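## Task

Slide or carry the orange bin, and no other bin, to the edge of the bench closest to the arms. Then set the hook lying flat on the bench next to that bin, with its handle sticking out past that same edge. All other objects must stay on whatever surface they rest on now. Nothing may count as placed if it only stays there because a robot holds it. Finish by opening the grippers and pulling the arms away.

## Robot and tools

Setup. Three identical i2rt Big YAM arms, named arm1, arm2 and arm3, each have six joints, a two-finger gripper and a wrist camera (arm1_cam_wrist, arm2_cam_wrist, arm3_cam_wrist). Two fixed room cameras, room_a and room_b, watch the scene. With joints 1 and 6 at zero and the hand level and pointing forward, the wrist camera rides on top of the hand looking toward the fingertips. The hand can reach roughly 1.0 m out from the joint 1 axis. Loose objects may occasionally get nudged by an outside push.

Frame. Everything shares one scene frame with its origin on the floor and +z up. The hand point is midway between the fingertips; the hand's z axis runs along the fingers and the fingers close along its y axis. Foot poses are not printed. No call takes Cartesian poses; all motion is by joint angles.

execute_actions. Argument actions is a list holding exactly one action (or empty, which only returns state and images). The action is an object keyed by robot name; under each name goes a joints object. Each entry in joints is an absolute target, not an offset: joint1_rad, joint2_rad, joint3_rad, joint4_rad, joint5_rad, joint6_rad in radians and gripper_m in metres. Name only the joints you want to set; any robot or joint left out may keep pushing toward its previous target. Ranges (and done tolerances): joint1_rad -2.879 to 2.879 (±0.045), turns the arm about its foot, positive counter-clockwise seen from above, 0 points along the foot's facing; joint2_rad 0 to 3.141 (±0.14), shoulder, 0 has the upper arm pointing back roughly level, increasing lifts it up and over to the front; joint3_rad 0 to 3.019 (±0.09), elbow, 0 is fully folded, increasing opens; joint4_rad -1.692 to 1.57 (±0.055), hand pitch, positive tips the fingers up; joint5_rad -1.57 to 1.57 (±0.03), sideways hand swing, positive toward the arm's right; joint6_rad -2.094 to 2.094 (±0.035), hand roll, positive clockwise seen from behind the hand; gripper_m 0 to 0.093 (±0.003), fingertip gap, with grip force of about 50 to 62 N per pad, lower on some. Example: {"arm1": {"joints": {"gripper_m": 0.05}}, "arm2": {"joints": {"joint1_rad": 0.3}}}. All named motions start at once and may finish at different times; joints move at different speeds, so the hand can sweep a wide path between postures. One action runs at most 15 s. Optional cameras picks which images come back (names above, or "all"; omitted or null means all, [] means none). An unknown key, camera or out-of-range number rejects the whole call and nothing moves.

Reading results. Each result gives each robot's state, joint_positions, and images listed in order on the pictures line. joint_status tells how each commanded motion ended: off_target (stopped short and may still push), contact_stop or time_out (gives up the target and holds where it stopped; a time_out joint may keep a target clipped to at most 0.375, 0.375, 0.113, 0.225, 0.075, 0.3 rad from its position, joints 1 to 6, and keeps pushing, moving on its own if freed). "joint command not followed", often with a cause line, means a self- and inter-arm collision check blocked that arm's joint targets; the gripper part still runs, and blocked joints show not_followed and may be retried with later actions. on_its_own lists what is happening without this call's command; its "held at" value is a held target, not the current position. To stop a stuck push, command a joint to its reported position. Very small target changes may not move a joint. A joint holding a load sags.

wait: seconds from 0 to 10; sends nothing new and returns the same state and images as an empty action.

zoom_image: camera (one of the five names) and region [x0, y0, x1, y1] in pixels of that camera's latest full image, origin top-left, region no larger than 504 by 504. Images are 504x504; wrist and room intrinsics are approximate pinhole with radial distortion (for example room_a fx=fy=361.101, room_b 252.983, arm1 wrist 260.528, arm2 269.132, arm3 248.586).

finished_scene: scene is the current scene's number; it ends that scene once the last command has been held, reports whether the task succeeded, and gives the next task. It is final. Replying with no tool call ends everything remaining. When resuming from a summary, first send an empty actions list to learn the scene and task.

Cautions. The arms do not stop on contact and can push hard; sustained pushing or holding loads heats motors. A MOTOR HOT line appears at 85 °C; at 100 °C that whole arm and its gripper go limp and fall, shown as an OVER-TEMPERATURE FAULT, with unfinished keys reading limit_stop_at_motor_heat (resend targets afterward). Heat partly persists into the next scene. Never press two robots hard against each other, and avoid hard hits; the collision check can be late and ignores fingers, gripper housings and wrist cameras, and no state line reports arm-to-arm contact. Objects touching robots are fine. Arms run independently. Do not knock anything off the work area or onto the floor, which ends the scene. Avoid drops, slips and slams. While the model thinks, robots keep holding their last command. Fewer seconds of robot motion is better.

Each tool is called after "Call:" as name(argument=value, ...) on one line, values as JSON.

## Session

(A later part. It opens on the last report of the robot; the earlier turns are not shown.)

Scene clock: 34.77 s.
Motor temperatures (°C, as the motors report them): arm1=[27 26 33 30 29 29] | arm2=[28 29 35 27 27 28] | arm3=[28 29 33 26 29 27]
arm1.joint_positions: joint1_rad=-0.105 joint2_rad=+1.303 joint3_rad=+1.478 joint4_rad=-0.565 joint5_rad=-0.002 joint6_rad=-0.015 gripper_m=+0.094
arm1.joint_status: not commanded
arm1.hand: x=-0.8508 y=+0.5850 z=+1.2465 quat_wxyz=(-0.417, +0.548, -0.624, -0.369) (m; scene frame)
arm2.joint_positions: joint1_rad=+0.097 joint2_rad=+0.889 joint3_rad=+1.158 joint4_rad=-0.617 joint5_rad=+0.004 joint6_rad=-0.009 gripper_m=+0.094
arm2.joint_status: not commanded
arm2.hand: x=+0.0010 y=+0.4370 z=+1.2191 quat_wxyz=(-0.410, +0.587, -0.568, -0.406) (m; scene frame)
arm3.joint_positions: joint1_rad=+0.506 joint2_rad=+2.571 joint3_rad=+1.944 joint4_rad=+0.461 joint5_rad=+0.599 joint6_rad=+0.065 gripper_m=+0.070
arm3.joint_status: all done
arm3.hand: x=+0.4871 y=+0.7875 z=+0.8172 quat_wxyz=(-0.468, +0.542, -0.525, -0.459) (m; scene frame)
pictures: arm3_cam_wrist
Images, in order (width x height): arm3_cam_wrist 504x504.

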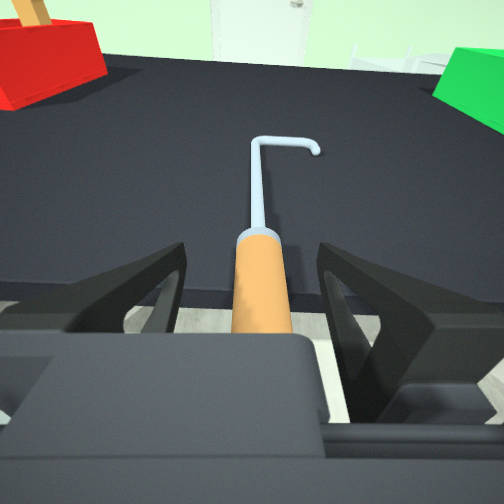

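Call:
execute_actions(actions=[{"arm3":{"joints":{"joint1_rad":0.0,"joint2_rad":1.2,"gripper_m":0.093}},"arm2":{"joints":{"joint1_rad":-0.581,"joint2_rad":2.40,"joint3_rad":2.095,"joint4_rad":0.37,"joint5_rad":-0.667,"joint6_rad":-0.103,"gripper_m":0.093}}}], cameras=["arm2_cam_wrist","room_a"])

Scene clock: 41.57 s.
Motor temperatures (°C, as the motors report them): arm1=[27 26 33 30 29 29] | arm2=[28 29 36 27 27 28] | arm3=[28 29 33 26 29 27]
arm1.joint_positions: joint1_rad=-0.105 joint2_rad=+1.303 joint3_rad=+1.478 joint4_rad=-0.565 joint5_rad=-0.002 joint6_rad=-0.015 gripper_m=+0.094
arm1.joint_status: not commanded
arm1.hand: x=-0.8508 y=+0.5850 z=+1.2465 quat_wxyz=(-0.417, +0.548, -0.624, -0.369) (m; scene frame)
arm2.joint_positions: joint1_rad=-0.589 joint2_rad=+2.412 joint3_rad=+2.049 joint4_rad=+0.354 joint5_rad=-0.663 joint6_rad=-0.094 gripper_m=+0.093
arm2.joint_status: all done
arm2.hand: x=+0.4948 y=+0.7891 z=+0.9359 quat_wxyz=(-0.525, +0.524, -0.475, -0.474) (m; scene frame)
arm3.joint_positions: joint1_rad=+0.003 joint2_rad=+1.207 joint3_rad=+1.974 joint4_rad=+0.475 joint5_rad=+0.597 joint6_rad=+0.065 gripper_m=+0.093
arm3.joint_status: all done
arm3.hand: x=+0.9912 y=+0.3019 z=+1.7773 quat_wxyz=(-0.643, -0.088, -0.319, -0.690) (m; scene frame)
pictures: arm2_cam_wrist, room_a
Images, in order (width x height): arm2_cam_wrist 504x504, room_a 504x504.

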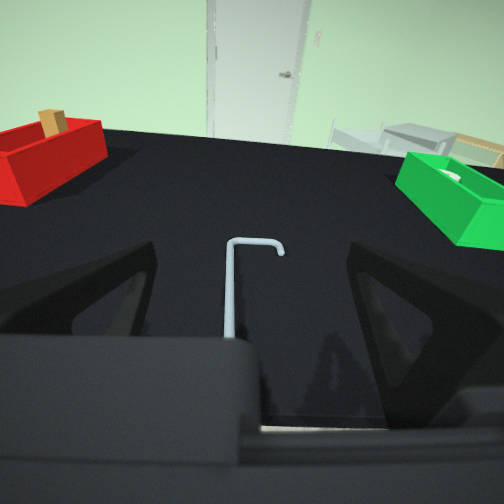

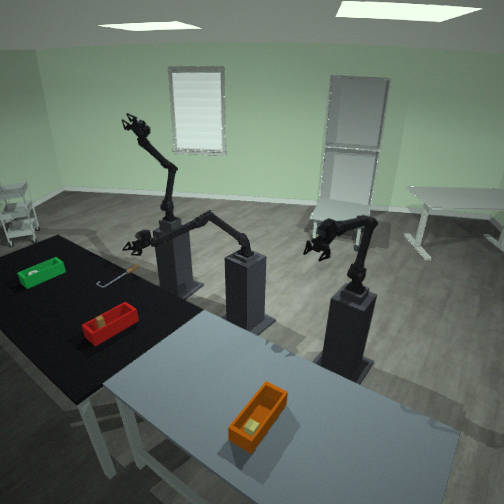

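Call:
execute_actions(actions=[{"arm3":{"joints":{"joint1_rad":-0.2,"joint2_rad":0.9,"joint3_rad":1.2,"joint4_rad":-0.6,"joint5_rad":0.0,"joint6_rad":0.0}},"arm2":{"joints":{"joint1_rad":-0.572,"joint2_rad":2.51}}}], cameras=["arm2_cam_wrist"])

Scene clock: 43.57 s.
Motor temperatures (°C, as the motors report them): arm1=[27 26 34 30 29 29] | arm2=[28 29 36 27 27 28] | arm3=[28 29 33 26 29 27]
arm1.joint_positions: joint1_rad=-0.105 joint2_rad=+1.303 joint3_rad=+1.478 joint4_rad=-0.565 joint5_rad=-0.002 joint6_rad=-0.015 gripper_m=+0.094
arm1.joint_status: not commanded
arm1.hand: x=-0.8508 y=+0.5850 z=+1.2465 quat_wxyz=(-0.417, +0.548, -0.624, -0.369) (m; scene frame)
arm2.joint_positions: joint1_rad=-0.581 joint2_rad=+2.510 joint3_rad=+2.058 joint4_rad=+0.357 joint5_rad=-0.663 joint6_rad=-0.094 gripper_m=+0.093
arm2.joint_status: all done
arm2.hand: x=+0.4920 y=+0.7963 z=+0.8540 quat_wxyz=(-0.492, +0.530, -0.503, -0.473) (m; scene frame)
arm3.joint_positions: joint1_rad=-0.197 joint2_rad=+0.903 joint3_rad=+1.165 joint4_rad=-0.595 joint5_rad=+0.003 joint6_rad=+0.010 gripper_m=+0.093
arm3.joint_status: all done
arm3.hand: x=+0.9670 y=+0.4365 z=+1.2867 quat_wxyz=(-0.426, +0.545, -0.606, -0.392) (m; scene frame)
pictures: arm2_cam_wrist
Images, in order (width x height): arm2_cam_wrist 504x504.

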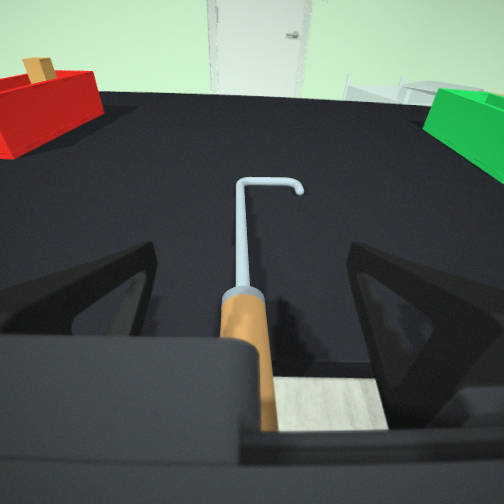

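Call:
zoom_image(camera="arm2_cam_wrist", region=[200, 270, 380, 440])

Region (200, 270, 380, 440) of arm2_cam_wrist's 504x504 image, scaled by 2.800, with more detail than that image has.

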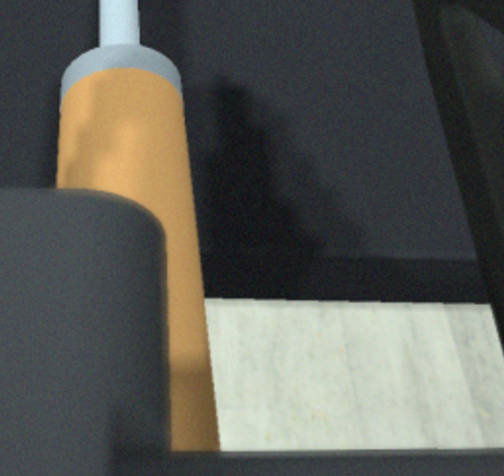

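Call:
execute_actions(actions=[{"arm2":{"joints":{"joint3_rad":1.985,"joint4_rad":0.412}}}], cameras=["arm2_cam_wrist"])

Scene clock: 46.03 s.
Motor temperatures (°C, as the motors report them): arm1=[27 26 34 30 29 29] | arm2=[28 30 35 27 27 28] | arm3=[28 29 33 26 29 27]
arm1.joint_positions: joint1_rad=-0.105 joint2_rad=+1.303 joint3_rad=+1.478 joint4_rad=-0.565 joint5_rad=-0.002 joint6_rad=-0.015 gripper_m=+0.094
arm1.joint_status: not commanded
arm1.hand: x=-0.8508 y=+0.5850 z=+1.2465 quat_wxyz=(-0.417, +0.548, -0.624, -0.369) (m; scene frame)
arm2.joint_positions: joint1_rad=-0.581 joint2_rad=+2.509 joint3_rad=+1.974 joint4_rad=+0.396 joint5_rad=-0.663 joint6_rad=-0.094 gripper_m=+0.093
arm2.joint_status: all done
arm2.hand: x=+0.4825 y=+0.7837 z=+0.8174 quat_wxyz=(-0.476, +0.532, -0.517, -0.471) (m; scene frame)
arm3.joint_positions: joint1_rad=-0.197 joint2_rad=+0.903 joint3_rad=+1.165 joint4_rad=-0.595 joint5_rad=+0.003 joint6_rad=+0.010 gripper_m=+0.093
arm3.joint_status: not commanded
arm3.hand: x=+0.9670 y=+0.4365 z=+1.2867 quat_wxyz=(-0.426, +0.545, -0.606, -0.392) (m; scene frame)
pictures: arm2_cam_wrist
Images, in order (width x height): arm2_cam_wrist 504x504.

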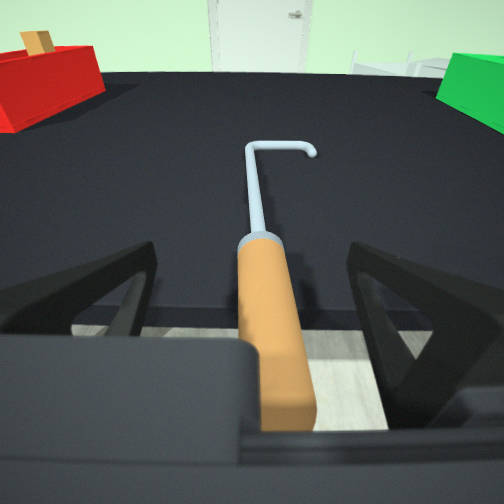

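Call:
execute_actions(actions=[{"arm2":{"joints":{"joint2_rad":2.56}}}], cameras=["arm2_cam_wrist"])

Scene clock: 47.57 s.
Motor temperatures (°C, as the motors report them): arm1=[27 26 34 30 29 29] | arm2=[28 30 35 27 27 28] | arm3=[28 29 33 26 29 27]
arm1.joint_positions: joint1_rad=-0.105 joint2_rad=+1.303 joint3_rad=+1.478 joint4_rad=-0.565 joint5_rad=-0.002 joint6_rad=-0.015 gripper_m=+0.094
arm1.joint_status: not commanded
arm1.hand: x=-0.8508 y=+0.5850 z=+1.2465 quat_wxyz=(-0.417, +0.548, -0.624, -0.369) (m; scene frame)
arm2.joint_positions: joint1_rad=-0.581 joint2_rad=+2.542 joint3_rad=+1.974 joint4_rad=+0.396 joint5_rad=-0.663 joint6_rad=-0.094 gripper_m=+0.093
arm2.joint_status: all done
arm2.hand: x=+0.4814 y=+0.7821 z=+0.7878 quat_wxyz=(-0.464, +0.534, -0.528, -0.469) (m; scene frame)
arm3.joint_positions: joint1_rad=-0.197 joint2_rad=+0.903 joint3_rad=+1.165 joint4_rad=-0.595 joint5_rad=+0.003 joint6_rad=+0.010 gripper_m=+0.093
arm3.joint_status: not commanded
arm3.hand: x=+0.9670 y=+0.4365 z=+1.2867 quat_wxyz=(-0.426, +0.545, -0.606, -0.392) (m; scene frame)
pictures: arm2_cam_wrist
Images, in order (width x height): arm2_cam_wrist 504x504.

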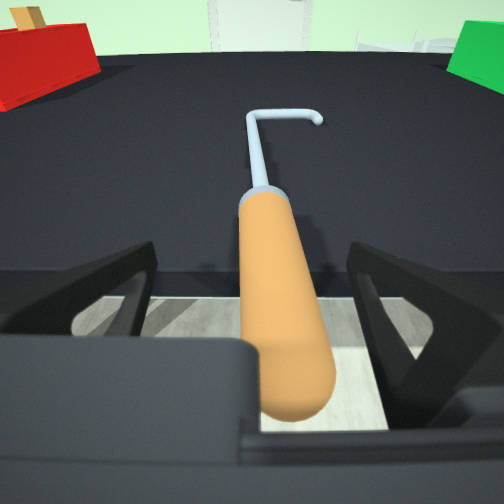

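Call:
execute_actions(actions=[{"arm2":{"joints":{"joint2_rad":2.595,"joint3_rad":2.06}}}], cameras=["arm2_cam_wrist"])

Scene clock: 48.97 s.
Motor temperatures (°C, as the motors report them): arm1=[27 26 34 30 29 29] | arm2=[28 30 35 27 27 28] | arm3=[28 28 33 26 29 27]
arm1.joint_positions: joint1_rad=-0.105 joint2_rad=+1.303 joint3_rad=+1.478 joint4_rad=-0.565 joint5_rad=-0.002 joint6_rad=-0.015 gripper_m=+0.094
arm1.joint_status: not commanded
arm1.hand: x=-0.8508 y=+0.5850 z=+1.2465 quat_wxyz=(-0.417, +0.548, -0.624, -0.369) (m; scene frame)
arm2.joint_positions: joint1_rad=-0.581 joint2_rad=+2.573 joint3_rad=+2.010 joint4_rad=+0.396 joint5_rad=-0.664 joint6_rad=-0.094 gripper_m=+0.093
arm2.joint_status: all done
arm2.hand: x=+0.4851 y=+0.7868 z=+0.7798 quat_wxyz=(-0.466, +0.534, -0.527, -0.470) (m; scene frame)
arm3.joint_positions: joint1_rad=-0.197 joint2_rad=+0.903 joint3_rad=+1.165 joint4_rad=-0.595 joint5_rad=+0.003 joint6_rad=+0.010 gripper_m=+0.093
arm3.joint_status: not commanded
arm3.hand: x=+0.9670 y=+0.4365 z=+1.2867 quat_wxyz=(-0.426, +0.545, -0.606, -0.392) (m; scene frame)
pictures: arm2_cam_wrist
Images, in order (width x height): arm2_cam_wrist 504x504.

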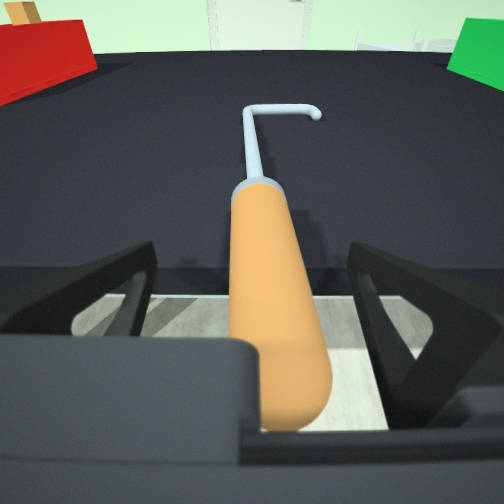

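Good position (y=0.787, z=0.780). Close.

Call:
execute_actions(actions=[{"arm2":{"joints":{"gripper_m":0.0}}}], cameras=["arm2_cam_wrist"])

Scene clock: 49.80 s.
Motor temperatures (°C, as the motors report them): arm1=[27 26 34 30 29 29] | arm2=[28 30 35 27 27 28] | arm3=[28 28 33 26 29 27]
arm1.joint_positions: joint1_rad=-0.105 joint2_rad=+1.303 joint3_rad=+1.478 joint4_rad=-0.565 joint5_rad=-0.002 joint6_rad=-0.015 gripper_m=+0.094
arm1.joint_status: not commanded
arm1.hand: x=-0.8508 y=+0.5850 z=+1.2465 quat_wxyz=(-0.417, +0.548, -0.624, -0.369) (m; scene frame)
arm2.joint_positions: joint1_rad=-0.581 joint2_rad=+2.573 joint3_rad=+2.011 joint4_rad=+0.396 joint5_rad=-0.664 joint6_rad=-0.096 gripper_m=+0.029
arm2.joint_status: gripper_m off_target (ended at +0.029, target +0.000)
arm2.hand: x=+0.4850 y=+0.7869 z=+0.7800 quat_wxyz=(-0.466, +0.534, -0.526, -0.470) (m; scene frame)
arm3.joint_positions: joint1_rad=-0.197 joint2_rad=+0.903 joint3_rad=+1.165 joint4_rad=-0.595 joint5_rad=+0.003 joint6_rad=+0.010 gripper_m=+0.093
arm3.joint_status: not commanded
arm3.hand: x=+0.9670 y=+0.4365 z=+1.2867 quat_wxyz=(-0.426, +0.545, -0.606, -0.392) (m; scene frame)
pictures: arm2_cam_wrist
Images, in order (width x height): arm2_cam_wrist 504x504.

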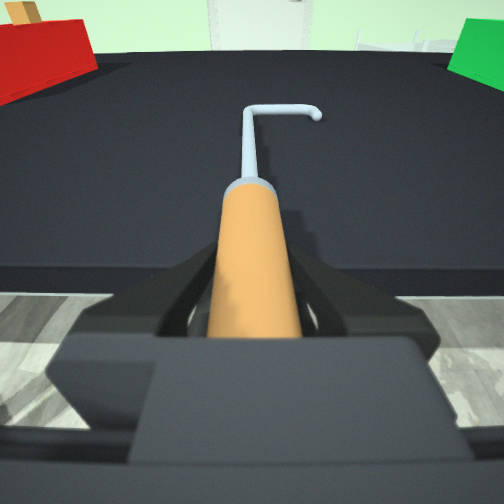

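Call:
execute_actions(actions=[{"arm2":{"joints":{"joint2_rad":2.38,"joint4_rad":0.44}}}], cameras=["arm2_cam_wrist"])

Scene clock: 51.27 s.
Motor temperatures (°C, as the motors report them): arm1=[27 26 34 30 29 29] | arm2=[28 30 35 27 27 28] | arm3=[28 28 33 26 29 27]
arm1.joint_positions: joint1_rad=-0.105 joint2_rad=+1.303 joint3_rad=+1.478 joint4_rad=-0.565 joint5_rad=-0.002 joint6_rad=-0.015 gripper_m=+0.094
arm1.joint_status: not commanded
arm1.hand: x=-0.8508 y=+0.5850 z=+1.2465 quat_wxyz=(-0.417, +0.548, -0.624, -0.369) (m; scene frame)
arm2.joint_positions: joint1_rad=-0.581 joint2_rad=+2.410 joint3_rad=+2.011 joint4_rad=+0.403 joint5_rad=-0.664 joint6_rad=-0.096 gripper_m=+0.029
arm2.joint_status: all done
arm2.hand: x=+0.4853 y=+0.7885 z=+0.9266 quat_wxyz=(-0.528, +0.525, -0.468, -0.476) (m; scene frame)
arm3.joint_positions: joint1_rad=-0.197 joint2_rad=+0.903 joint3_rad=+1.165 joint4_rad=-0.595 joint5_rad=+0.003 joint6_rad=+0.010 gripper_m=+0.093
arm3.joint_status: not commanded
arm3.hand: x=+0.9670 y=+0.4365 z=+1.2867 quat_wxyz=(-0.426, +0.545, -0.606, -0.392) (m; scene frame)
pictures: arm2_cam_wrist
Images, in order (width x height): arm2_cam_wrist 504x504.

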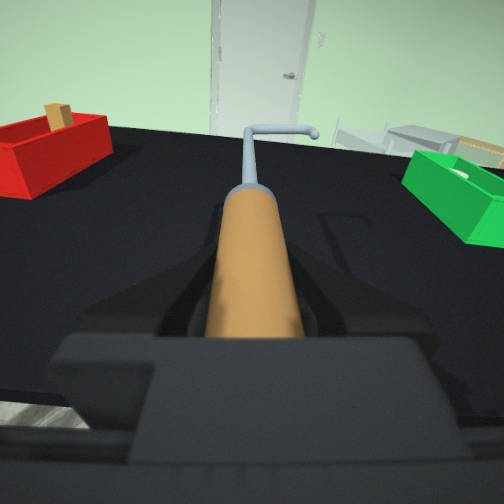

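Call:
execute_actions(actions=[{"arm2":{"joints":{"joint1_rad":0.763,"joint2_rad":2.22,"joint3_rad":2.08,"joint4_rad":0.58,"joint5_rad":0.669,"joint6_rad":0.03}},"arm1":{"joints":{"joint1_rad":0.15,"joint2_rad":1.3,"joint3_rad":2.01,"joint4_rad":0.472,"joint5_rad":-0.632,"joint6_rad":-0.092,"gripper_m":0.093}}}], cameras=["arm2_cam_wrist","room_a"])

Scene clock: 56.77 s.
Motor temperatures (°C, as the motors report them): arm1=[27 26 34 30 29 29] | arm2=[28 31 36 27 27 28] | arm3=[28 28 34 26 29 27]
arm1.joint_positions: joint1_rad=+0.164 joint2_rad=+1.297 joint3_rad=+2.002 joint4_rad=+0.464 joint5_rad=-0.627 joint6_rad=-0.077 gripper_m=+0.093
arm1.joint_status: all done
arm1.hand: x=-1.0701 y=+0.3426 z=+1.7201 quat_wxyz=(-0.596, +0.332, +0.111, -0.723) (m; scene frame)
arm2.joint_positions: joint1_rad=+0.770 joint2_rad=+2.271 joint3_rad=+2.028 joint4_rad=+0.533 joint5_rad=+0.675 joint6_rad=+0.026 gripper_m=+0.029
arm2.joint_status: all done
arm2.hand: x=-0.4746 y=+0.7549 z=+1.0744 quat_wxyz=(-0.497, +0.393, -0.480, -0.607) (m; scene frame)
arm3.joint_positions: joint1_rad=-0.197 joint2_rad=+0.903 joint3_rad=+1.165 joint4_rad=-0.595 joint5_rad=+0.003 joint6_rad=+0.010 gripper_m=+0.093
arm3.joint_status: not commanded
arm3.hand: x=+0.9670 y=+0.4365 z=+1.2867 quat_wxyz=(-0.426, +0.545, -0.606, -0.392) (m; scene frame)
pictures: arm2_cam_wrist, room_a
Images, in order (width x height): arm2_cam_wrist 504x504, room_a 504x504.

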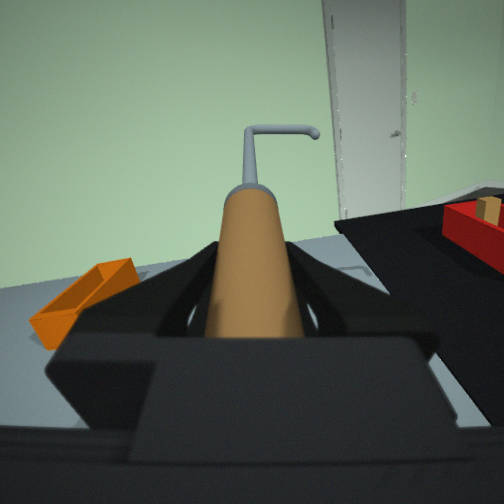

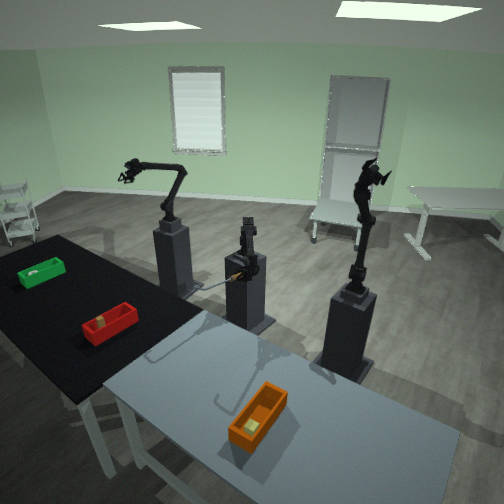

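Call:
execute_actions(actions=[{"arm2":{"joints":{"joint1_rad":0.74,"joint2_rad":2.51}}}], cameras=["arm2_cam_wrist"])

Scene clock: 61.17 s.
Motor temperatures (°C, as the motors report them): arm1=[27 26 33 30 29 29] | arm2=[28 31 36 27 27 28] | arm3=[28 28 34 26 29 27]
arm1.joint_positions: joint1_rad=+0.164 joint2_rad=+1.297 joint3_rad=+2.002 joint4_rad=+0.464 joint5_rad=-0.627 joint6_rad=-0.077 gripper_m=+0.093
arm1.joint_status: not commanded
arm1.hand: x=-1.0701 y=+0.3426 z=+1.7201 quat_wxyz=(-0.596, +0.332, +0.111, -0.723) (m; scene frame)
arm2.joint_positions: joint1_rad=+0.743 joint2_rad=+2.580 joint3_rad=+2.026 joint4_rad=+0.551 joint5_rad=+0.670 joint6_rad=+0.029 gripper_m=+0.029
arm2.joint_status: all done
arm2.hand: x=-0.4663 y=+0.7880 z=+0.8043 quat_wxyz=(-0.498, +0.494, -0.504, -0.504) (m; scene frame)
arm3.joint_positions: joint1_rad=-0.197 joint2_rad=+0.903 joint3_rad=+1.165 joint4_rad=-0.595 joint5_rad=+0.003 joint6_rad=+0.010 gripper_m=+0.093
arm3.joint_status: not commanded
arm3.hand: x=+0.9670 y=+0.4365 z=+1.2867 quat_wxyz=(-0.426, +0.545, -0.606, -0.392) (m; scene frame)
pictures: arm2_cam_wrist
Images, in order (width x height): arm2_cam_wrist 504x504.

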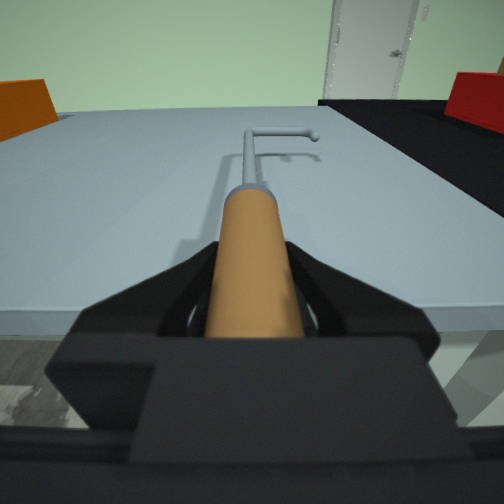

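Call:
zoom_image(camera="arm2_cam_wrist", region=[0, 280, 120, 360])

Call:
zoom_image(camera="arm2_cam_wrist", region=[384, 280, 504, 360])

Region (0, 280, 120, 360) of arm2_cam_wrist's 504x504 image, scaled by 4.200, with more detail than that image has.

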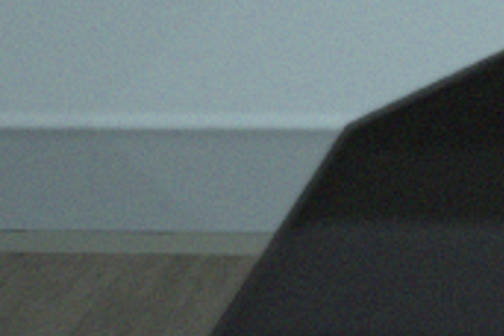

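Region (384, 280, 504, 360) of arm2_cam_wrist's 504x504 image, scaled by 4.200, with more detail than that image has.

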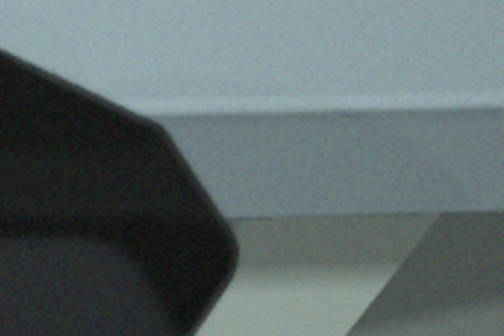

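Call:
execute_actions(actions=[{"arm2":{"joints":{"joint1_rad":0.76,"joint2_rad":2.575}}}], cameras=["arm2_cam_wrist"])

Scene clock: 62.70 s.
Motor temperatures (°C, as the motors report them): arm1=[27 26 33 30 29 29] | arm2=[28 31 36 27 27 28] | arm3=[28 28 34 26 29 27]
arm1.joint_positions: joint1_rad=+0.164 joint2_rad=+1.297 joint3_rad=+2.002 joint4_rad=+0.464 joint5_rad=-0.627 joint6_rad=-0.077 gripper_m=+0.093
arm1.joint_status: not commanded
arm1.hand: x=-1.0701 y=+0.3426 z=+1.7201 quat_wxyz=(-0.596, +0.332, +0.111, -0.723) (m; scene frame)
arm2.joint_positions: joint1_rad=+0.752 joint2_rad=+2.592 joint3_rad=+2.026 joint4_rad=+0.551 joint5_rad=+0.670 joint6_rad=+0.029 gripper_m=+0.029
arm2.joint_status: all done
arm2.hand: x=-0.4723 y=+0.7834 z=+0.7930 quat_wxyz=(-0.496, +0.500, -0.502, -0.502) (m; scene frame)
arm3.joint_positions: joint1_rad=-0.197 joint2_rad=+0.903 joint3_rad=+1.165 joint4_rad=-0.595 joint5_rad=+0.003 joint6_rad=+0.010 gripper_m=+0.093
arm3.joint_status: not commanded
arm3.hand: x=+0.9670 y=+0.4365 z=+1.2867 quat_wxyz=(-0.426, +0.545, -0.606, -0.392) (m; scene frame)
pictures: arm2_cam_wrist
Images, in order (width x height): arm2_cam_wrist 504x504.

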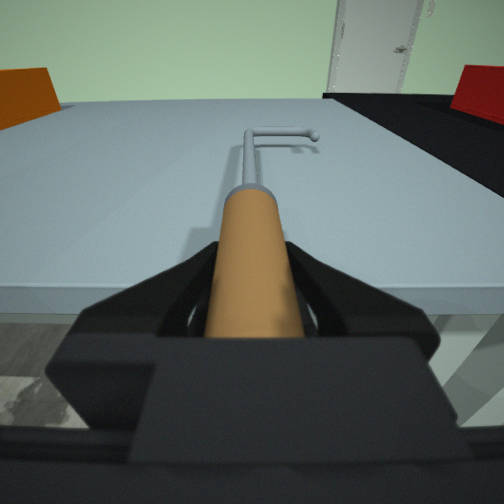

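Call:
execute_actions(actions=[{"arm2":{"joints":{"joint2_rad":2.592}}}], cameras=["arm2_cam_wrist"])

Scene clock: 63.60 s.
Motor temperatures (°C, as the motors report them): arm1=[27 26 33 30 29 29] | arm2=[28 31 36 27 27 28] | arm3=[28 28 34 26 29 27]
arm1.joint_positions: joint1_rad=+0.164 joint2_rad=+1.297 joint3_rad=+2.002 joint4_rad=+0.464 joint5_rad=-0.627 joint6_rad=-0.077 gripper_m=+0.093
arm1.joint_status: not commanded
arm1.hand: x=-1.0701 y=+0.3426 z=+1.7201 quat_wxyz=(-0.596, +0.332, +0.111, -0.723) (m; scene frame)
arm2.joint_positions: joint1_rad=+0.752 joint2_rad=+2.605 joint3_rad=+2.026 joint4_rad=+0.551 joint5_rad=+0.670 joint6_rad=+0.029 gripper_m=+0.029
arm2.joint_status: all done
arm2.hand: x=-0.4715 y=+0.7827 z=+0.7815 quat_wxyz=(-0.495, +0.504, -0.503, -0.497) (m; scene frame)
arm3.joint_positions: joint1_rad=-0.197 joint2_rad=+0.903 joint3_rad=+1.165 joint4_rad=-0.595 joint5_rad=+0.003 joint6_rad=+0.010 gripper_m=+0.093
arm3.joint_status: not commanded
arm3.hand: x=+0.9670 y=+0.4365 z=+1.2867 quat_wxyz=(-0.426, +0.545, -0.606, -0.392) (m; scene frame)
pictures: arm2_cam_wrist
Images, in order (width x height): arm2_cam_wrist 504x504.

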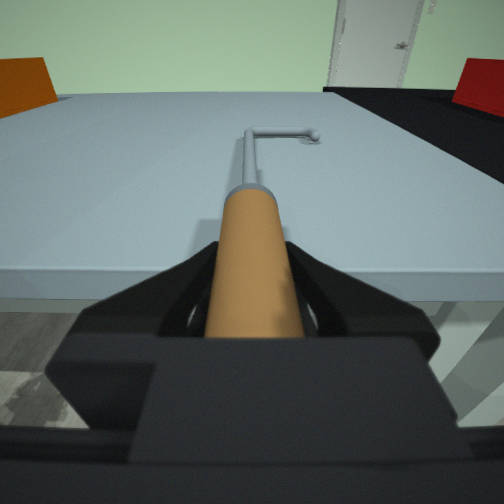

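Call:
execute_actions(actions=[{"arm2":{"joints":{"gripper_m":0.093}}}], cameras=["arm2_cam_wrist"])

Scene clock: 64.47 s.
Motor temperatures (°C, as the motors report them): arm1=[27 26 33 30 29 29] | arm2=[28 31 36 27 27 28] | arm3=[28 28 34 26 29 27]
arm1.joint_positions: joint1_rad=+0.164 joint2_rad=+1.297 joint3_rad=+2.002 joint4_rad=+0.464 joint5_rad=-0.627 joint6_rad=-0.077 gripper_m=+0.093
arm1.joint_status: not commanded
arm1.hand: x=-1.0701 y=+0.3426 z=+1.7201 quat_wxyz=(-0.596, +0.332, +0.111, -0.723) (m; scene frame)
arm2.joint_positions: joint1_rad=+0.752 joint2_rad=+2.605 joint3_rad=+2.034 joint4_rad=+0.561 joint5_rad=+0.670 joint6_rad=+0.029 gripper_m=+0.093
arm2.joint_status: all done
arm2.hand: x=-0.4726 y=+0.7840 z=+0.7876 quat_wxyz=(-0.496, +0.498, -0.502, -0.504) (m; scene frame)
arm3.joint_positions: joint1_rad=-0.197 joint2_rad=+0.903 joint3_rad=+1.165 joint4_rad=-0.595 joint5_rad=+0.003 joint6_rad=+0.010 gripper_m=+0.093
arm3.joint_status: not commanded
arm3.hand: x=+0.9670 y=+0.4365 z=+1.2867 quat_wxyz=(-0.426, +0.545, -0.606, -0.392) (m; scene frame)
pictures: arm2_cam_wrist
Images, in order (width x height): arm2_cam_wrist 504x504.

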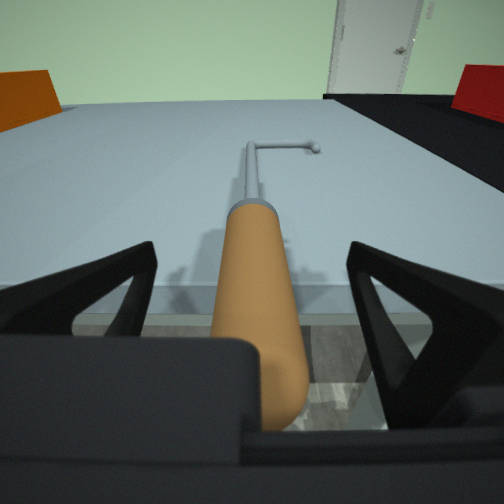

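Call:
execute_actions(actions=[{"arm2":{"joints":{"joint1_rad":0.3,"joint2_rad":1.2}},"arm1":{"joints":{"joint1_rad":-0.615,"joint2_rad":2.47,"joint3_rad":2.02,"joint4_rad":0.458,"joint5_rad":-0.645,"joint6_rad":-0.105}}}], cameras=["arm1_cam_wrist","room_a"])

Scene clock: 68.17 s.
Motor temperatures (°C, as the motors report them): arm1=[27 26 33 30 29 29] | arm2=[28 31 36 27 27 28] | arm3=[28 28 34 26 29 27]
arm1.joint_positions: joint1_rad=-0.610 joint2_rad=+2.470 joint3_rad=+1.981 joint4_rad=+0.446 joint5_rad=-0.643 joint6_rad=-0.091 gripper_m=+0.093
arm1.joint_status: all done
arm1.hand: x=-0.4757 y=+0.7906 z=+0.8778 quat_wxyz=(-0.502, +0.522, -0.495, -0.481) (m; scene frame)
arm2.joint_positions: joint1_rad=+0.307 joint2_rad=+1.203 joint3_rad=+2.065 joint4_rad=+0.583 joint5_rad=+0.665 joint6_rad=+0.029 gripper_m=+0.093
arm2.joint_status: all done
arm2.hand: x=+0.0553 y=+0.2413 z=+1.7391 quat_wxyz=(-0.593, -0.158, -0.284, -0.737) (m; scene frame)
arm3.joint_positions: joint1_rad=-0.197 joint2_rad=+0.903 joint3_rad=+1.165 joint4_rad=-0.595 joint5_rad=+0.003 joint6_rad=+0.010 gripper_m=+0.093
arm3.joint_status: not commanded
arm3.hand: x=+0.9670 y=+0.4365 z=+1.2867 quat_wxyz=(-0.426, +0.545, -0.606, -0.392) (m; scene frame)
pictures: arm1_cam_wrist, room_a
Images, in order (width x height): arm1_cam_wrist 504x504, room_a 504x504.

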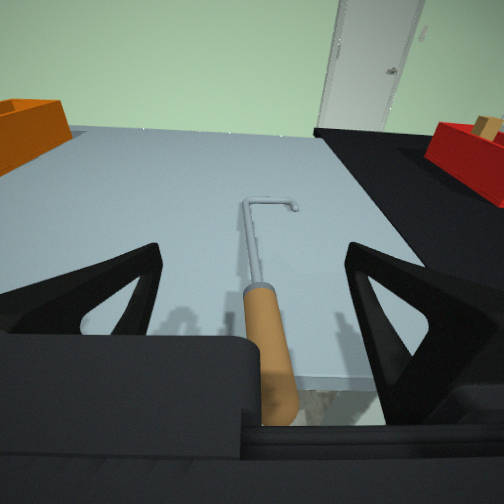

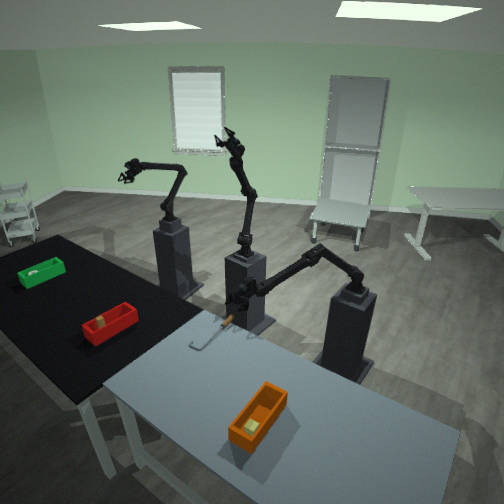

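Call:
zoom_image(camera="arm1_cam_wrist", region=[200, 180, 400, 440])

Region (200, 180, 400, 440) of arm1_cam_wrist's 504x504 image, scaled by 1.938, with more detail than that image has; it fills the left 388 columns of this view, and the rest is white.

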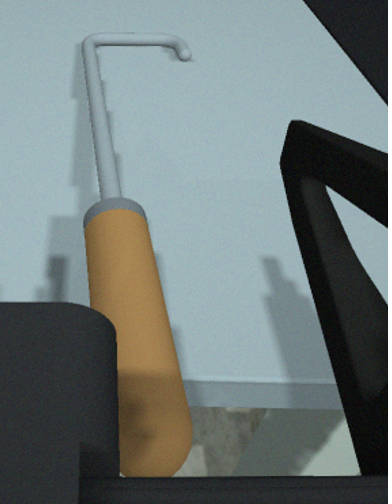

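Call:
execute_actions(actions=[{"arm1":{"joints":{"joint1_rad":-0.628,"joint2_rad":2.61,"joint3_rad":2.31,"joint4_rad":0.295,"joint5_rad":-0.728,"joint6_rad":-0.125}}}], cameras=["arm1_cam_wrist"])

Scene clock: 74.20 s.
Motor temperatures (°C, as the motors report them): arm1=[27 27 34 30 29 29] | arm2=[28 31 35 27 27 28] | arm3=[28 27 35 26 29 27]
arm1.joint_positions: joint1_rad=-0.612 joint2_rad=+2.602 joint3_rad=+2.266 joint4_rad=+0.300 joint5_rad=-0.723 joint6_rad=-0.110 gripper_m=+0.093
arm1.joint_status: all done
arm1.hand: x=-0.4614 y=+0.8250 z=+0.8869 quat_wxyz=(-0.491, +0.543, -0.466, -0.497) (m; scene frame)
arm2.joint_positions: joint1_rad=+0.307 joint2_rad=+1.203 joint3_rad=+2.065 joint4_rad=+0.583 joint5_rad=+0.665 joint6_rad=+0.029 gripper_m=+0.093
arm2.joint_status: not commanded
arm2.hand: x=+0.0553 y=+0.2413 z=+1.7391 quat_wxyz=(-0.593, -0.158, -0.284, -0.737) (m; scene frame)
arm3.joint_positions: joint1_rad=-0.197 joint2_rad=+0.903 joint3_rad=+1.165 joint4_rad=-0.595 joint5_rad=+0.003 joint6_rad=+0.010 gripper_m=+0.093
arm3.joint_status: not commanded
arm3.hand: x=+0.9670 y=+0.4365 z=+1.2867 quat_wxyz=(-0.426, +0.545, -0.606, -0.392) (m; scene frame)
pictures: arm1_cam_wrist
Images, in order (width x height): arm1_cam_wrist 504x504.

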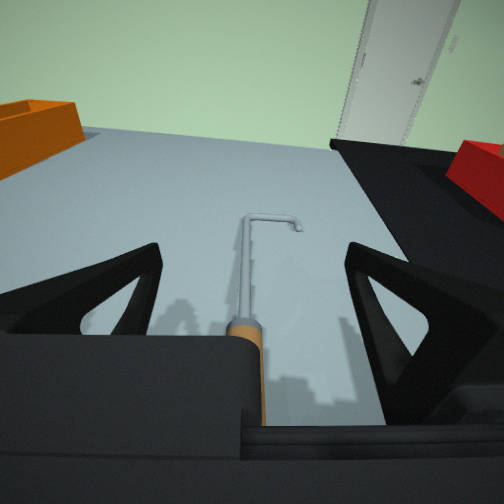

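Call:
execute_actions(actions=[{"arm1":{"joints":{"joint2_rad":2.71}}}], cameras=["arm1_cam_wrist"])

Scene clock: 75.47 s.
Motor temperatures (°C, as the motors report them): arm1=[27 27 34 30 29 29] | arm2=[28 31 35 27 27 28] | arm3=[28 27 35 26 29 27]
arm1.joint_positions: joint1_rad=-0.612 joint2_rad=+2.708 joint3_rad=+2.276 joint4_rad=+0.297 joint5_rad=-0.723 joint6_rad=-0.110 gripper_m=+0.093
arm1.joint_status: all done
arm1.hand: x=-0.4644 y=+0.8225 z=+0.7945 quat_wxyz=(-0.455, +0.548, -0.499, -0.494) (m; scene frame)
arm2.joint_positions: joint1_rad=+0.307 joint2_rad=+1.203 joint3_rad=+2.065 joint4_rad=+0.583 joint5_rad=+0.665 joint6_rad=+0.029 gripper_m=+0.093
arm2.joint_status: not commanded
arm2.hand: x=+0.0553 y=+0.2413 z=+1.7391 quat_wxyz=(-0.593, -0.158, -0.284, -0.737) (m; scene frame)
arm3.joint_positions: joint1_rad=-0.197 joint2_rad=+0.903 joint3_rad=+1.165 joint4_rad=-0.595 joint5_rad=+0.003 joint6_rad=+0.010 gripper_m=+0.093
arm3.joint_status: not commanded
arm3.hand: x=+0.9670 y=+0.4365 z=+1.2867 quat_wxyz=(-0.426, +0.545, -0.606, -0.392) (m; scene frame)
pictures: arm1_cam_wrist
Images, in order (width x height): arm1_cam_wrist 504x504.

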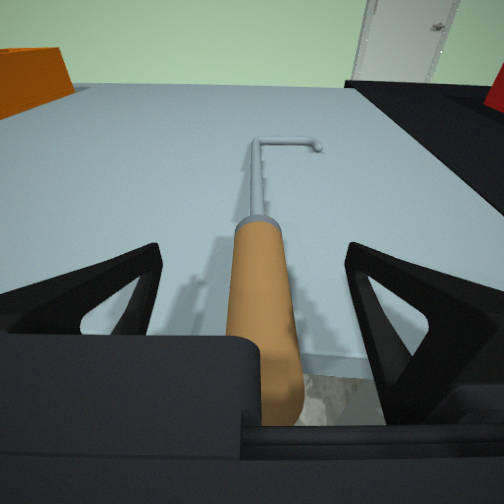

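Call:
execute_actions(actions=[{"arm1":{"joints":{"joint2_rad":2.74}}}], cameras=["arm1_cam_wrist"])

Scene clock: 76.17 s.
Motor temperatures (°C, as the motors report them): arm1=[27 27 34 30 29 29] | arm2=[28 31 35 27 27 28] | arm3=[28 27 35 26 29 27]
arm1.joint_positions: joint1_rad=-0.612 joint2_rad=+2.709 joint3_rad=+2.276 joint4_rad=+0.297 joint5_rad=-0.723 joint6_rad=-0.110 gripper_m=+0.093
arm1.joint_status: all done
arm1.hand: x=-0.4645 y=+0.8224 z=+0.7934 quat_wxyz=(-0.454, +0.548, -0.499, -0.494) (m; scene frame)
arm2.joint_positions: joint1_rad=+0.307 joint2_rad=+1.203 joint3_rad=+2.065 joint4_rad=+0.583 joint5_rad=+0.665 joint6_rad=+0.029 gripper_m=+0.093
arm2.joint_status: not commanded
arm2.hand: x=+0.0553 y=+0.2413 z=+1.7391 quat_wxyz=(-0.593, -0.158, -0.284, -0.737) (m; scene frame)
arm3.joint_positions: joint1_rad=-0.197 joint2_rad=+0.903 joint3_rad=+1.165 joint4_rad=-0.595 joint5_rad=+0.003 joint6_rad=+0.010 gripper_m=+0.093
arm3.joint_status: not commanded
arm3.hand: x=+0.9670 y=+0.4365 z=+1.2867 quat_wxyz=(-0.426, +0.545, -0.606, -0.392) (m; scene frame)
pictures: arm1_cam_wrist
Images, in order (width x height): arm1_cam_wrist 504x504.

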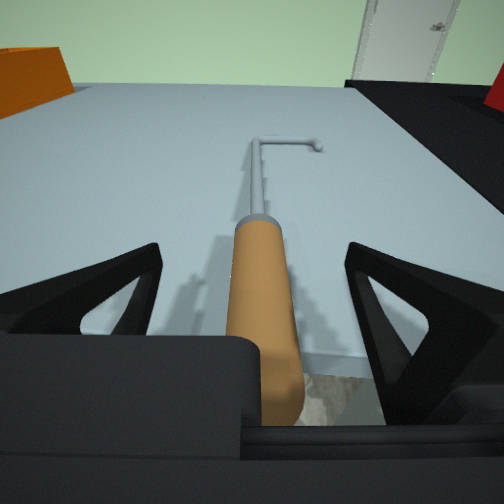

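Call:
execute_actions(actions=[{"arm1":{"joints":{"joint3_rad":2.265}}}], cameras=["arm1_cam_wrist"])

Scene clock: 78.97 s.
Motor temperatures (°C, as the motors report them): arm1=[27 28 34 30 29 29] | arm2=[28 30 34 27 27 28] | arm3=[28 27 35 26 29 27]
arm1.joint_positions: joint1_rad=-0.612 joint2_rad=+2.710 joint3_rad=+2.267 joint4_rad=+0.297 joint5_rad=-0.723 joint6_rad=-0.110 gripper_m=+0.093
arm1.joint_status: all done
arm1.hand: x=-0.4657 y=+0.8209 z=+0.7870 quat_wxyz=(-0.450, +0.548, -0.503, -0.494) (m; scene frame)
arm2.joint_positions: joint1_rad=+0.307 joint2_rad=+1.203 joint3_rad=+2.065 joint4_rad=+0.583 joint5_rad=+0.665 joint6_rad=+0.029 gripper_m=+0.093
arm2.joint_status: not commanded
arm2.hand: x=+0.0553 y=+0.2413 z=+1.7391 quat_wxyz=(-0.593, -0.158, -0.284, -0.737) (m; scene frame)
arm3.joint_positions: joint1_rad=-0.197 joint2_rad=+0.903 joint3_rad=+1.165 joint4_rad=-0.595 joint5_rad=+0.003 joint6_rad=+0.010 gripper_m=+0.093
arm3.joint_status: not commanded
arm3.hand: x=+0.9670 y=+0.4365 z=+1.2867 quat_wxyz=(-0.426, +0.545, -0.606, -0.392) (m; scene frame)
pictures: arm1_cam_wrist
Images, in order (width x height): arm1_cam_wrist 504x504.

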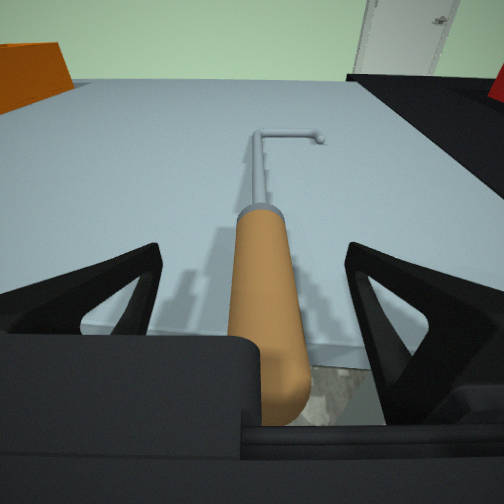

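Call:
execute_actions(actions=[{"arm1":{"joints":{"joint3_rad":2.25}}}], cameras=["arm1_cam_wrist"])

Scene clock: 79.67 s.
Motor temperatures (°C, as the motors report them): arm1=[27 28 34 30 29 29] | arm2=[28 30 34 27 27 28] | arm3=[28 27 35 26 29 27]
arm1.joint_positions: joint1_rad=-0.612 joint2_rad=+2.713 joint3_rad=+2.251 joint4_rad=+0.297 joint5_rad=-0.723 joint6_rad=-0.110 gripper_m=+0.093
arm1.joint_status: all done
arm1.hand: x=-0.4679 y=+0.8182 z=+0.7763 quat_wxyz=(-0.443, +0.549, -0.509, -0.493) (m; scene frame)
arm2.joint_positions: joint1_rad=+0.307 joint2_rad=+1.203 joint3_rad=+2.065 joint4_rad=+0.583 joint5_rad=+0.665 joint6_rad=+0.029 gripper_m=+0.093
arm2.joint_status: not commanded
arm2.hand: x=+0.0553 y=+0.2413 z=+1.7391 quat_wxyz=(-0.593, -0.158, -0.284, -0.737) (m; scene frame)
arm3.joint_positions: joint1_rad=-0.197 joint2_rad=+0.903 joint3_rad=+1.165 joint4_rad=-0.595 joint5_rad=+0.003 joint6_rad=+0.010 gripper_m=+0.093
arm3.joint_status: not commanded
arm3.hand: x=+0.9670 y=+0.4365 z=+1.2867 quat_wxyz=(-0.426, +0.545, -0.606, -0.392) (m; scene frame)
pictures: arm1_cam_wrist
Images, in order (width x height): arm1_cam_wrist 504x504.

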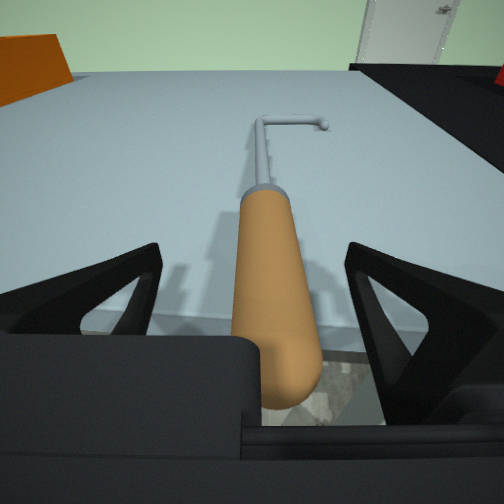

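Call:
execute_actions(actions=[{"arm1":{"joints":{"joint2_rad":2.778,"joint3_rad":2.355,"joint4_rad":0.275}}}], cameras=["arm1_cam_wrist"])

Scene clock: 81.30 s.
Motor temperatures (°C, as the motors report them): arm1=[27 28 34 30 29 29] | arm2=[28 30 34 27 27 28] | arm3=[28 27 35 26 29 27]
arm1.joint_positions: joint1_rad=-0.613 joint2_rad=+2.742 joint3_rad=+2.306 joint4_rad=+0.285 joint5_rad=-0.725 joint6_rad=-0.115 gripper_m=+0.093
arm1.joint_status: all done
arm1.hand: x=-0.4635 y=+0.8238 z=+0.7768 quat_wxyz=(-0.449, +0.550, -0.503, -0.493) (m; scene frame)
arm2.joint_positions: joint1_rad=+0.307 joint2_rad=+1.203 joint3_rad=+2.065 joint4_rad=+0.583 joint5_rad=+0.665 joint6_rad=+0.029 gripper_m=+0.093
arm2.joint_status: not commanded
arm2.hand: x=+0.0553 y=+0.2413 z=+1.7391 quat_wxyz=(-0.593, -0.158, -0.284, -0.737) (m; scene frame)
arm3.joint_positions: joint1_rad=-0.197 joint2_rad=+0.903 joint3_rad=+1.165 joint4_rad=-0.595 joint5_rad=+0.003 joint6_rad=+0.010 gripper_m=+0.093
arm3.joint_status: not commanded
arm3.hand: x=+0.9670 y=+0.4365 z=+1.2867 quat_wxyz=(-0.426, +0.545, -0.606, -0.392) (m; scene frame)
pictures: arm1_cam_wrist
Images, in order (width x height): arm1_cam_wrist 504x504.

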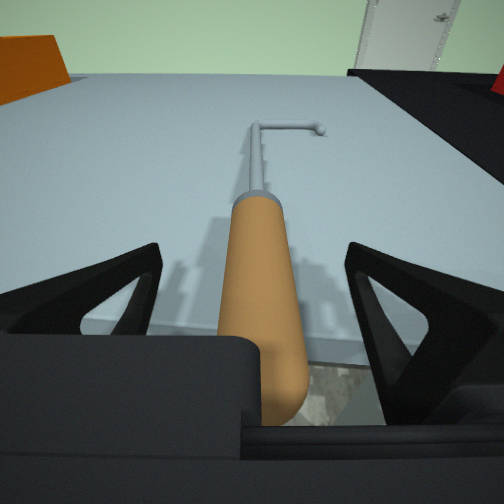

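Call:
execute_actions(actions=[{"arm1":{"joints":{"gripper_m":0.0}}}], cameras=["arm1_cam_wrist"])

Call:
execute_actions(actions=[{"arm1":{"joints":{"joint2_rad":2.62,"joint4_rad":0.32}}}], cameras=["arm1_cam_wrist"])

Scene clock: 82.27 s.
Motor temperatures (°C, as the motors report them): arm1=[27 28 34 30 29 29] | arm2=[28 30 34 27 27 28] | arm3=[28 27 35 26 29 27]
arm1.joint_positions: joint1_rad=-0.613 joint2_rad=+2.743 joint3_rad=+2.306 joint4_rad=+0.284 joint5_rad=-0.725 joint6_rad=-0.115 gripper_m=+0.029
arm1.joint_status: gripper_m off_target (ended at +0.029, target +0.000)
arm1.hand: x=-0.4632 y=+0.8236 z=+0.7762 quat_wxyz=(-0.449, +0.550, -0.503, -0.493) (m; scene frame)
arm2.joint_positions: joint1_rad=+0.307 joint2_rad=+1.203 joint3_rad=+2.065 joint4_rad=+0.583 joint5_rad=+0.665 joint6_rad=+0.029 gripper_m=+0.093
arm2.joint_status: not commanded
arm2.hand: x=+0.0553 y=+0.2413 z=+1.7391 quat_wxyz=(-0.593, -0.158, -0.284, -0.737) (m; scene frame)
arm3.joint_positions: joint1_rad=-0.197 joint2_rad=+0.903 joint3_rad=+1.165 joint4_rad=-0.595 joint5_rad=+0.003 joint6_rad=+0.010 gripper_m=+0.093
arm3.joint_status: not commanded
arm3.hand: x=+0.9670 y=+0.4365 z=+1.2867 quat_wxyz=(-0.426, +0.545, -0.606, -0.392) (m; scene frame)
pictures: arm1_cam_wrist
Images, in order (width x height): arm1_cam_wrist 504x504.

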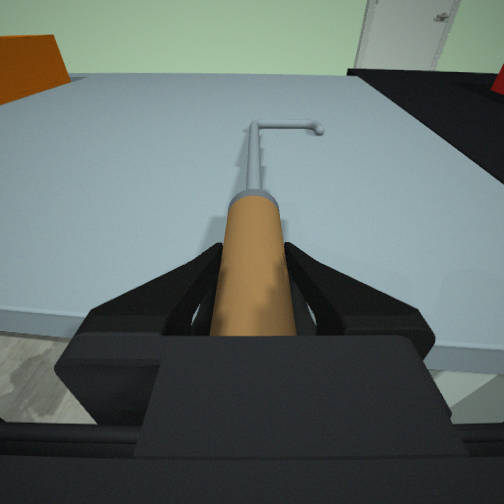

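Scene clock: 83.43 s.
Motor temperatures (°C, as the motors report them): arm1=[27 28 34 30 29 29] | arm2=[28 30 34 27 27 28] | arm3=[28 27 35 26 29 27]
arm1.joint_positions: joint1_rad=-0.613 joint2_rad=+2.661 joint3_rad=+2.306 joint4_rad=+0.292 joint5_rad=-0.725 joint6_rad=-0.115 gripper_m=+0.029
arm1.joint_status: all done
arm1.hand: x=-0.4582 y=+0.8281 z=+0.8533 quat_wxyz=(-0.482, +0.546, -0.474, -0.495) (m; scene frame)
arm2.joint_positions: joint1_rad=+0.307 joint2_rad=+1.203 joint3_rad=+2.065 joint4_rad=+0.583 joint5_rad=+0.665 joint6_rad=+0.029 gripper_m=+0.093
arm2.joint_status: not commanded
arm2.hand: x=+0.0553 y=+0.2413 z=+1.7391 quat_wxyz=(-0.593, -0.158, -0.284, -0.737) (m; scene frame)
arm3.joint_positions: joint1_rad=-0.197 joint2_rad=+0.903 joint3_rad=+1.165 joint4_rad=-0.595 joint5_rad=+0.003 joint6_rad=+0.010 gripper_m=+0.093
arm3.joint_status: not commanded
arm3.hand: x=+0.9670 y=+0.4365 z=+1.2867 quat_wxyz=(-0.426, +0.545, -0.606, -0.392) (m; scene frame)
pictures: arm1_cam_wrist
Images, in order (width x height): arm1_cam_wrist 504x504.

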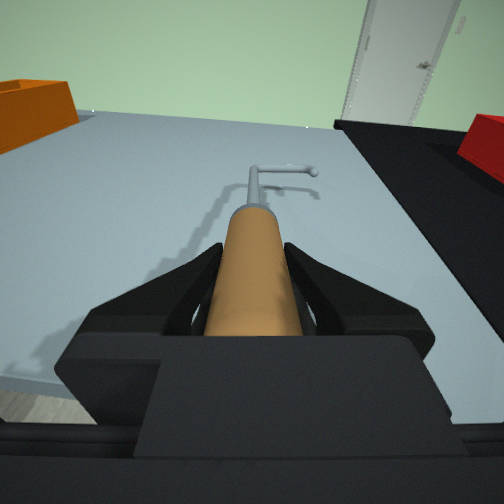

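Call:
execute_actions(actions=[{"arm1":{"joints":{"joint1_rad":0.084,"joint2_rad":2.20,"joint3_rad":1.815,"joint4_rad":0.645,"joint5_rad":0.12,"joint6_rad":1.56}}}], cameras=["arm1_cam_wrist","room_a"])

Scene clock: 87.87 s.
Motor temperatures (°C, as the motors report them): arm1=[27 29 34 30 29 29] | arm2=[28 30 34 27 27 28] | arm3=[28 27 35 26 29 27]
arm1.joint_positions: joint1_rad=+0.086 joint2_rad=+2.232 joint3_rad=+1.784 joint4_rad=+0.612 joint5_rad=+0.121 joint6_rad=+1.541 gripper_m=+0.029
arm1.joint_status: all done
arm1.hand: x=-0.9634 y=+0.8933 z=+1.0237 quat_wxyz=(-0.023, -0.024, -0.647, -0.762) (m; scene frame)
arm2.joint_positions: joint1_rad=+0.307 joint2_rad=+1.203 joint3_rad=+2.065 joint4_rad=+0.583 joint5_rad=+0.665 joint6_rad=+0.029 gripper_m=+0.093
arm2.joint_status: not commanded
arm2.hand: x=+0.0553 y=+0.2413 z=+1.7391 quat_wxyz=(-0.593, -0.158, -0.284, -0.737) (m; scene frame)
arm3.joint_positions: joint1_rad=-0.197 joint2_rad=+0.903 joint3_rad=+1.165 joint4_rad=-0.595 joint5_rad=+0.003 joint6_rad=+0.010 gripper_m=+0.093
arm3.joint_status: not commanded
arm3.hand: x=+0.9670 y=+0.4365 z=+1.2867 quat_wxyz=(-0.426, +0.545, -0.606, -0.392) (m; scene frame)
pictures: arm1_cam_wrist, room_a
Images, in order (width x height): arm1_cam_wrist 504x504, room_a 504x504.

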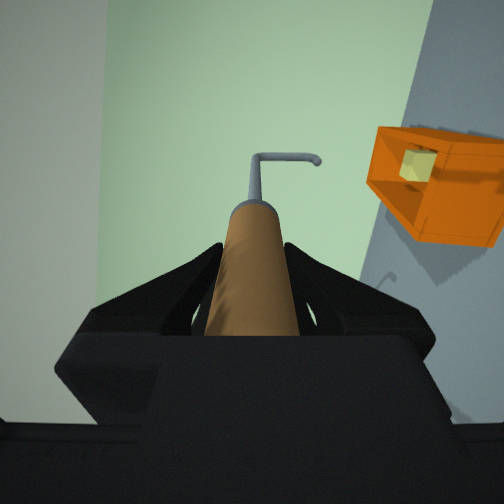

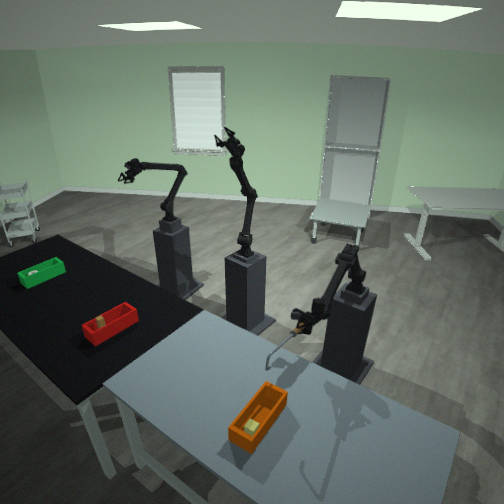

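Call:
zoom_image(camera="arm1_cam_wrist", region=[344, 110, 504, 270])

Region (344, 110, 504, 270) of arm1_cam_wrist's 504x504 image, scaled by 3.150, with more detail than that image has.

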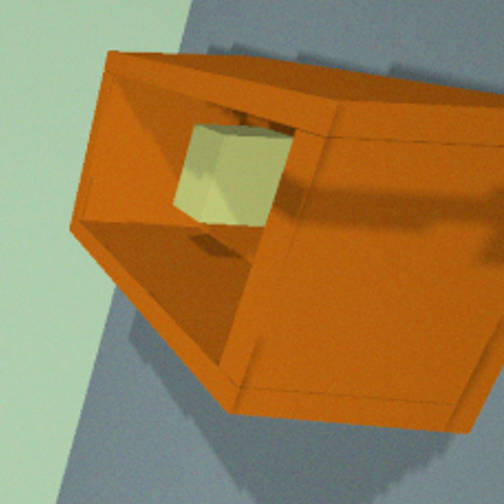

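Call:
execute_actions(actions=[{"arm1":{"joints":{"joint1_rad":0.095,"joint2_rad":2.335,"joint5_rad":0.082}}}], cameras=["arm1_cam_wrist","room_a"])

Scene clock: 91.07 s.
Motor temperatures (°C, as the motors report them): arm1=[27 29 34 30 29 29] | arm2=[28 30 34 27 27 28] | arm3=[28 27 35 26 29 27]
arm1.joint_positions: joint1_rad=+0.087 joint2_rad=+2.390 joint3_rad=+1.772 joint4_rad=+0.605 joint5_rad=+0.083 joint6_rad=+1.542 gripper_m=+0.029
arm1.joint_status: all done
arm1.hand: x=-0.9735 y=+0.9009 z=+0.8772 quat_wxyz=(-0.013, -0.004, -0.711, -0.703) (m; scene frame)
arm2.joint_positions: joint1_rad=+0.307 joint2_rad=+1.203 joint3_rad=+2.065 joint4_rad=+0.583 joint5_rad=+0.665 joint6_rad=+0.029 gripper_m=+0.093
arm2.joint_status: not commanded
arm2.hand: x=+0.0553 y=+0.2413 z=+1.7391 quat_wxyz=(-0.593, -0.158, -0.284, -0.737) (m; scene frame)
arm3.joint_positions: joint1_rad=-0.197 joint2_rad=+0.903 joint3_rad=+1.165 joint4_rad=-0.595 joint5_rad=+0.003 joint6_rad=+0.010 gripper_m=+0.093
arm3.joint_status: not commanded
arm3.hand: x=+0.9670 y=+0.4365 z=+1.2867 quat_wxyz=(-0.426, +0.545, -0.606, -0.392) (m; scene frame)
pictures: arm1_cam_wrist, room_a
Images, in order (width x height): arm1_cam_wrist 504x504, room_a 504x504.

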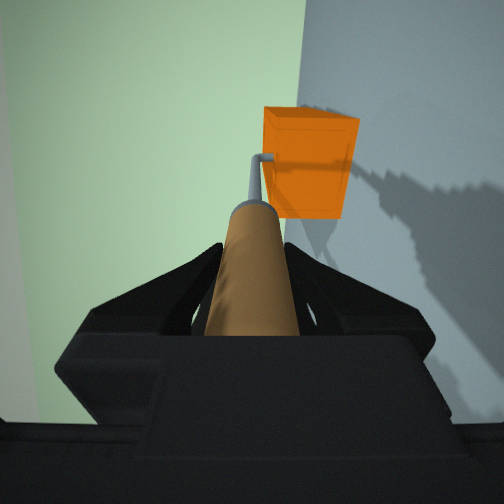

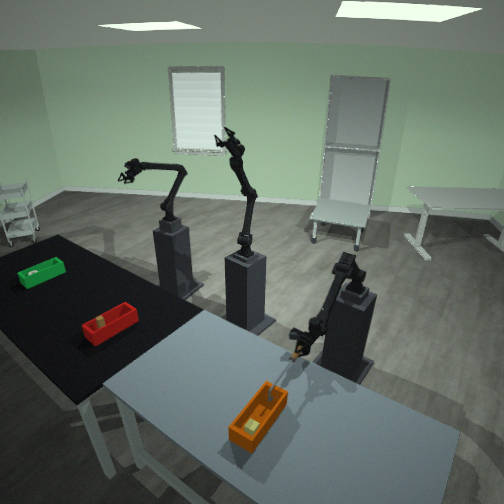

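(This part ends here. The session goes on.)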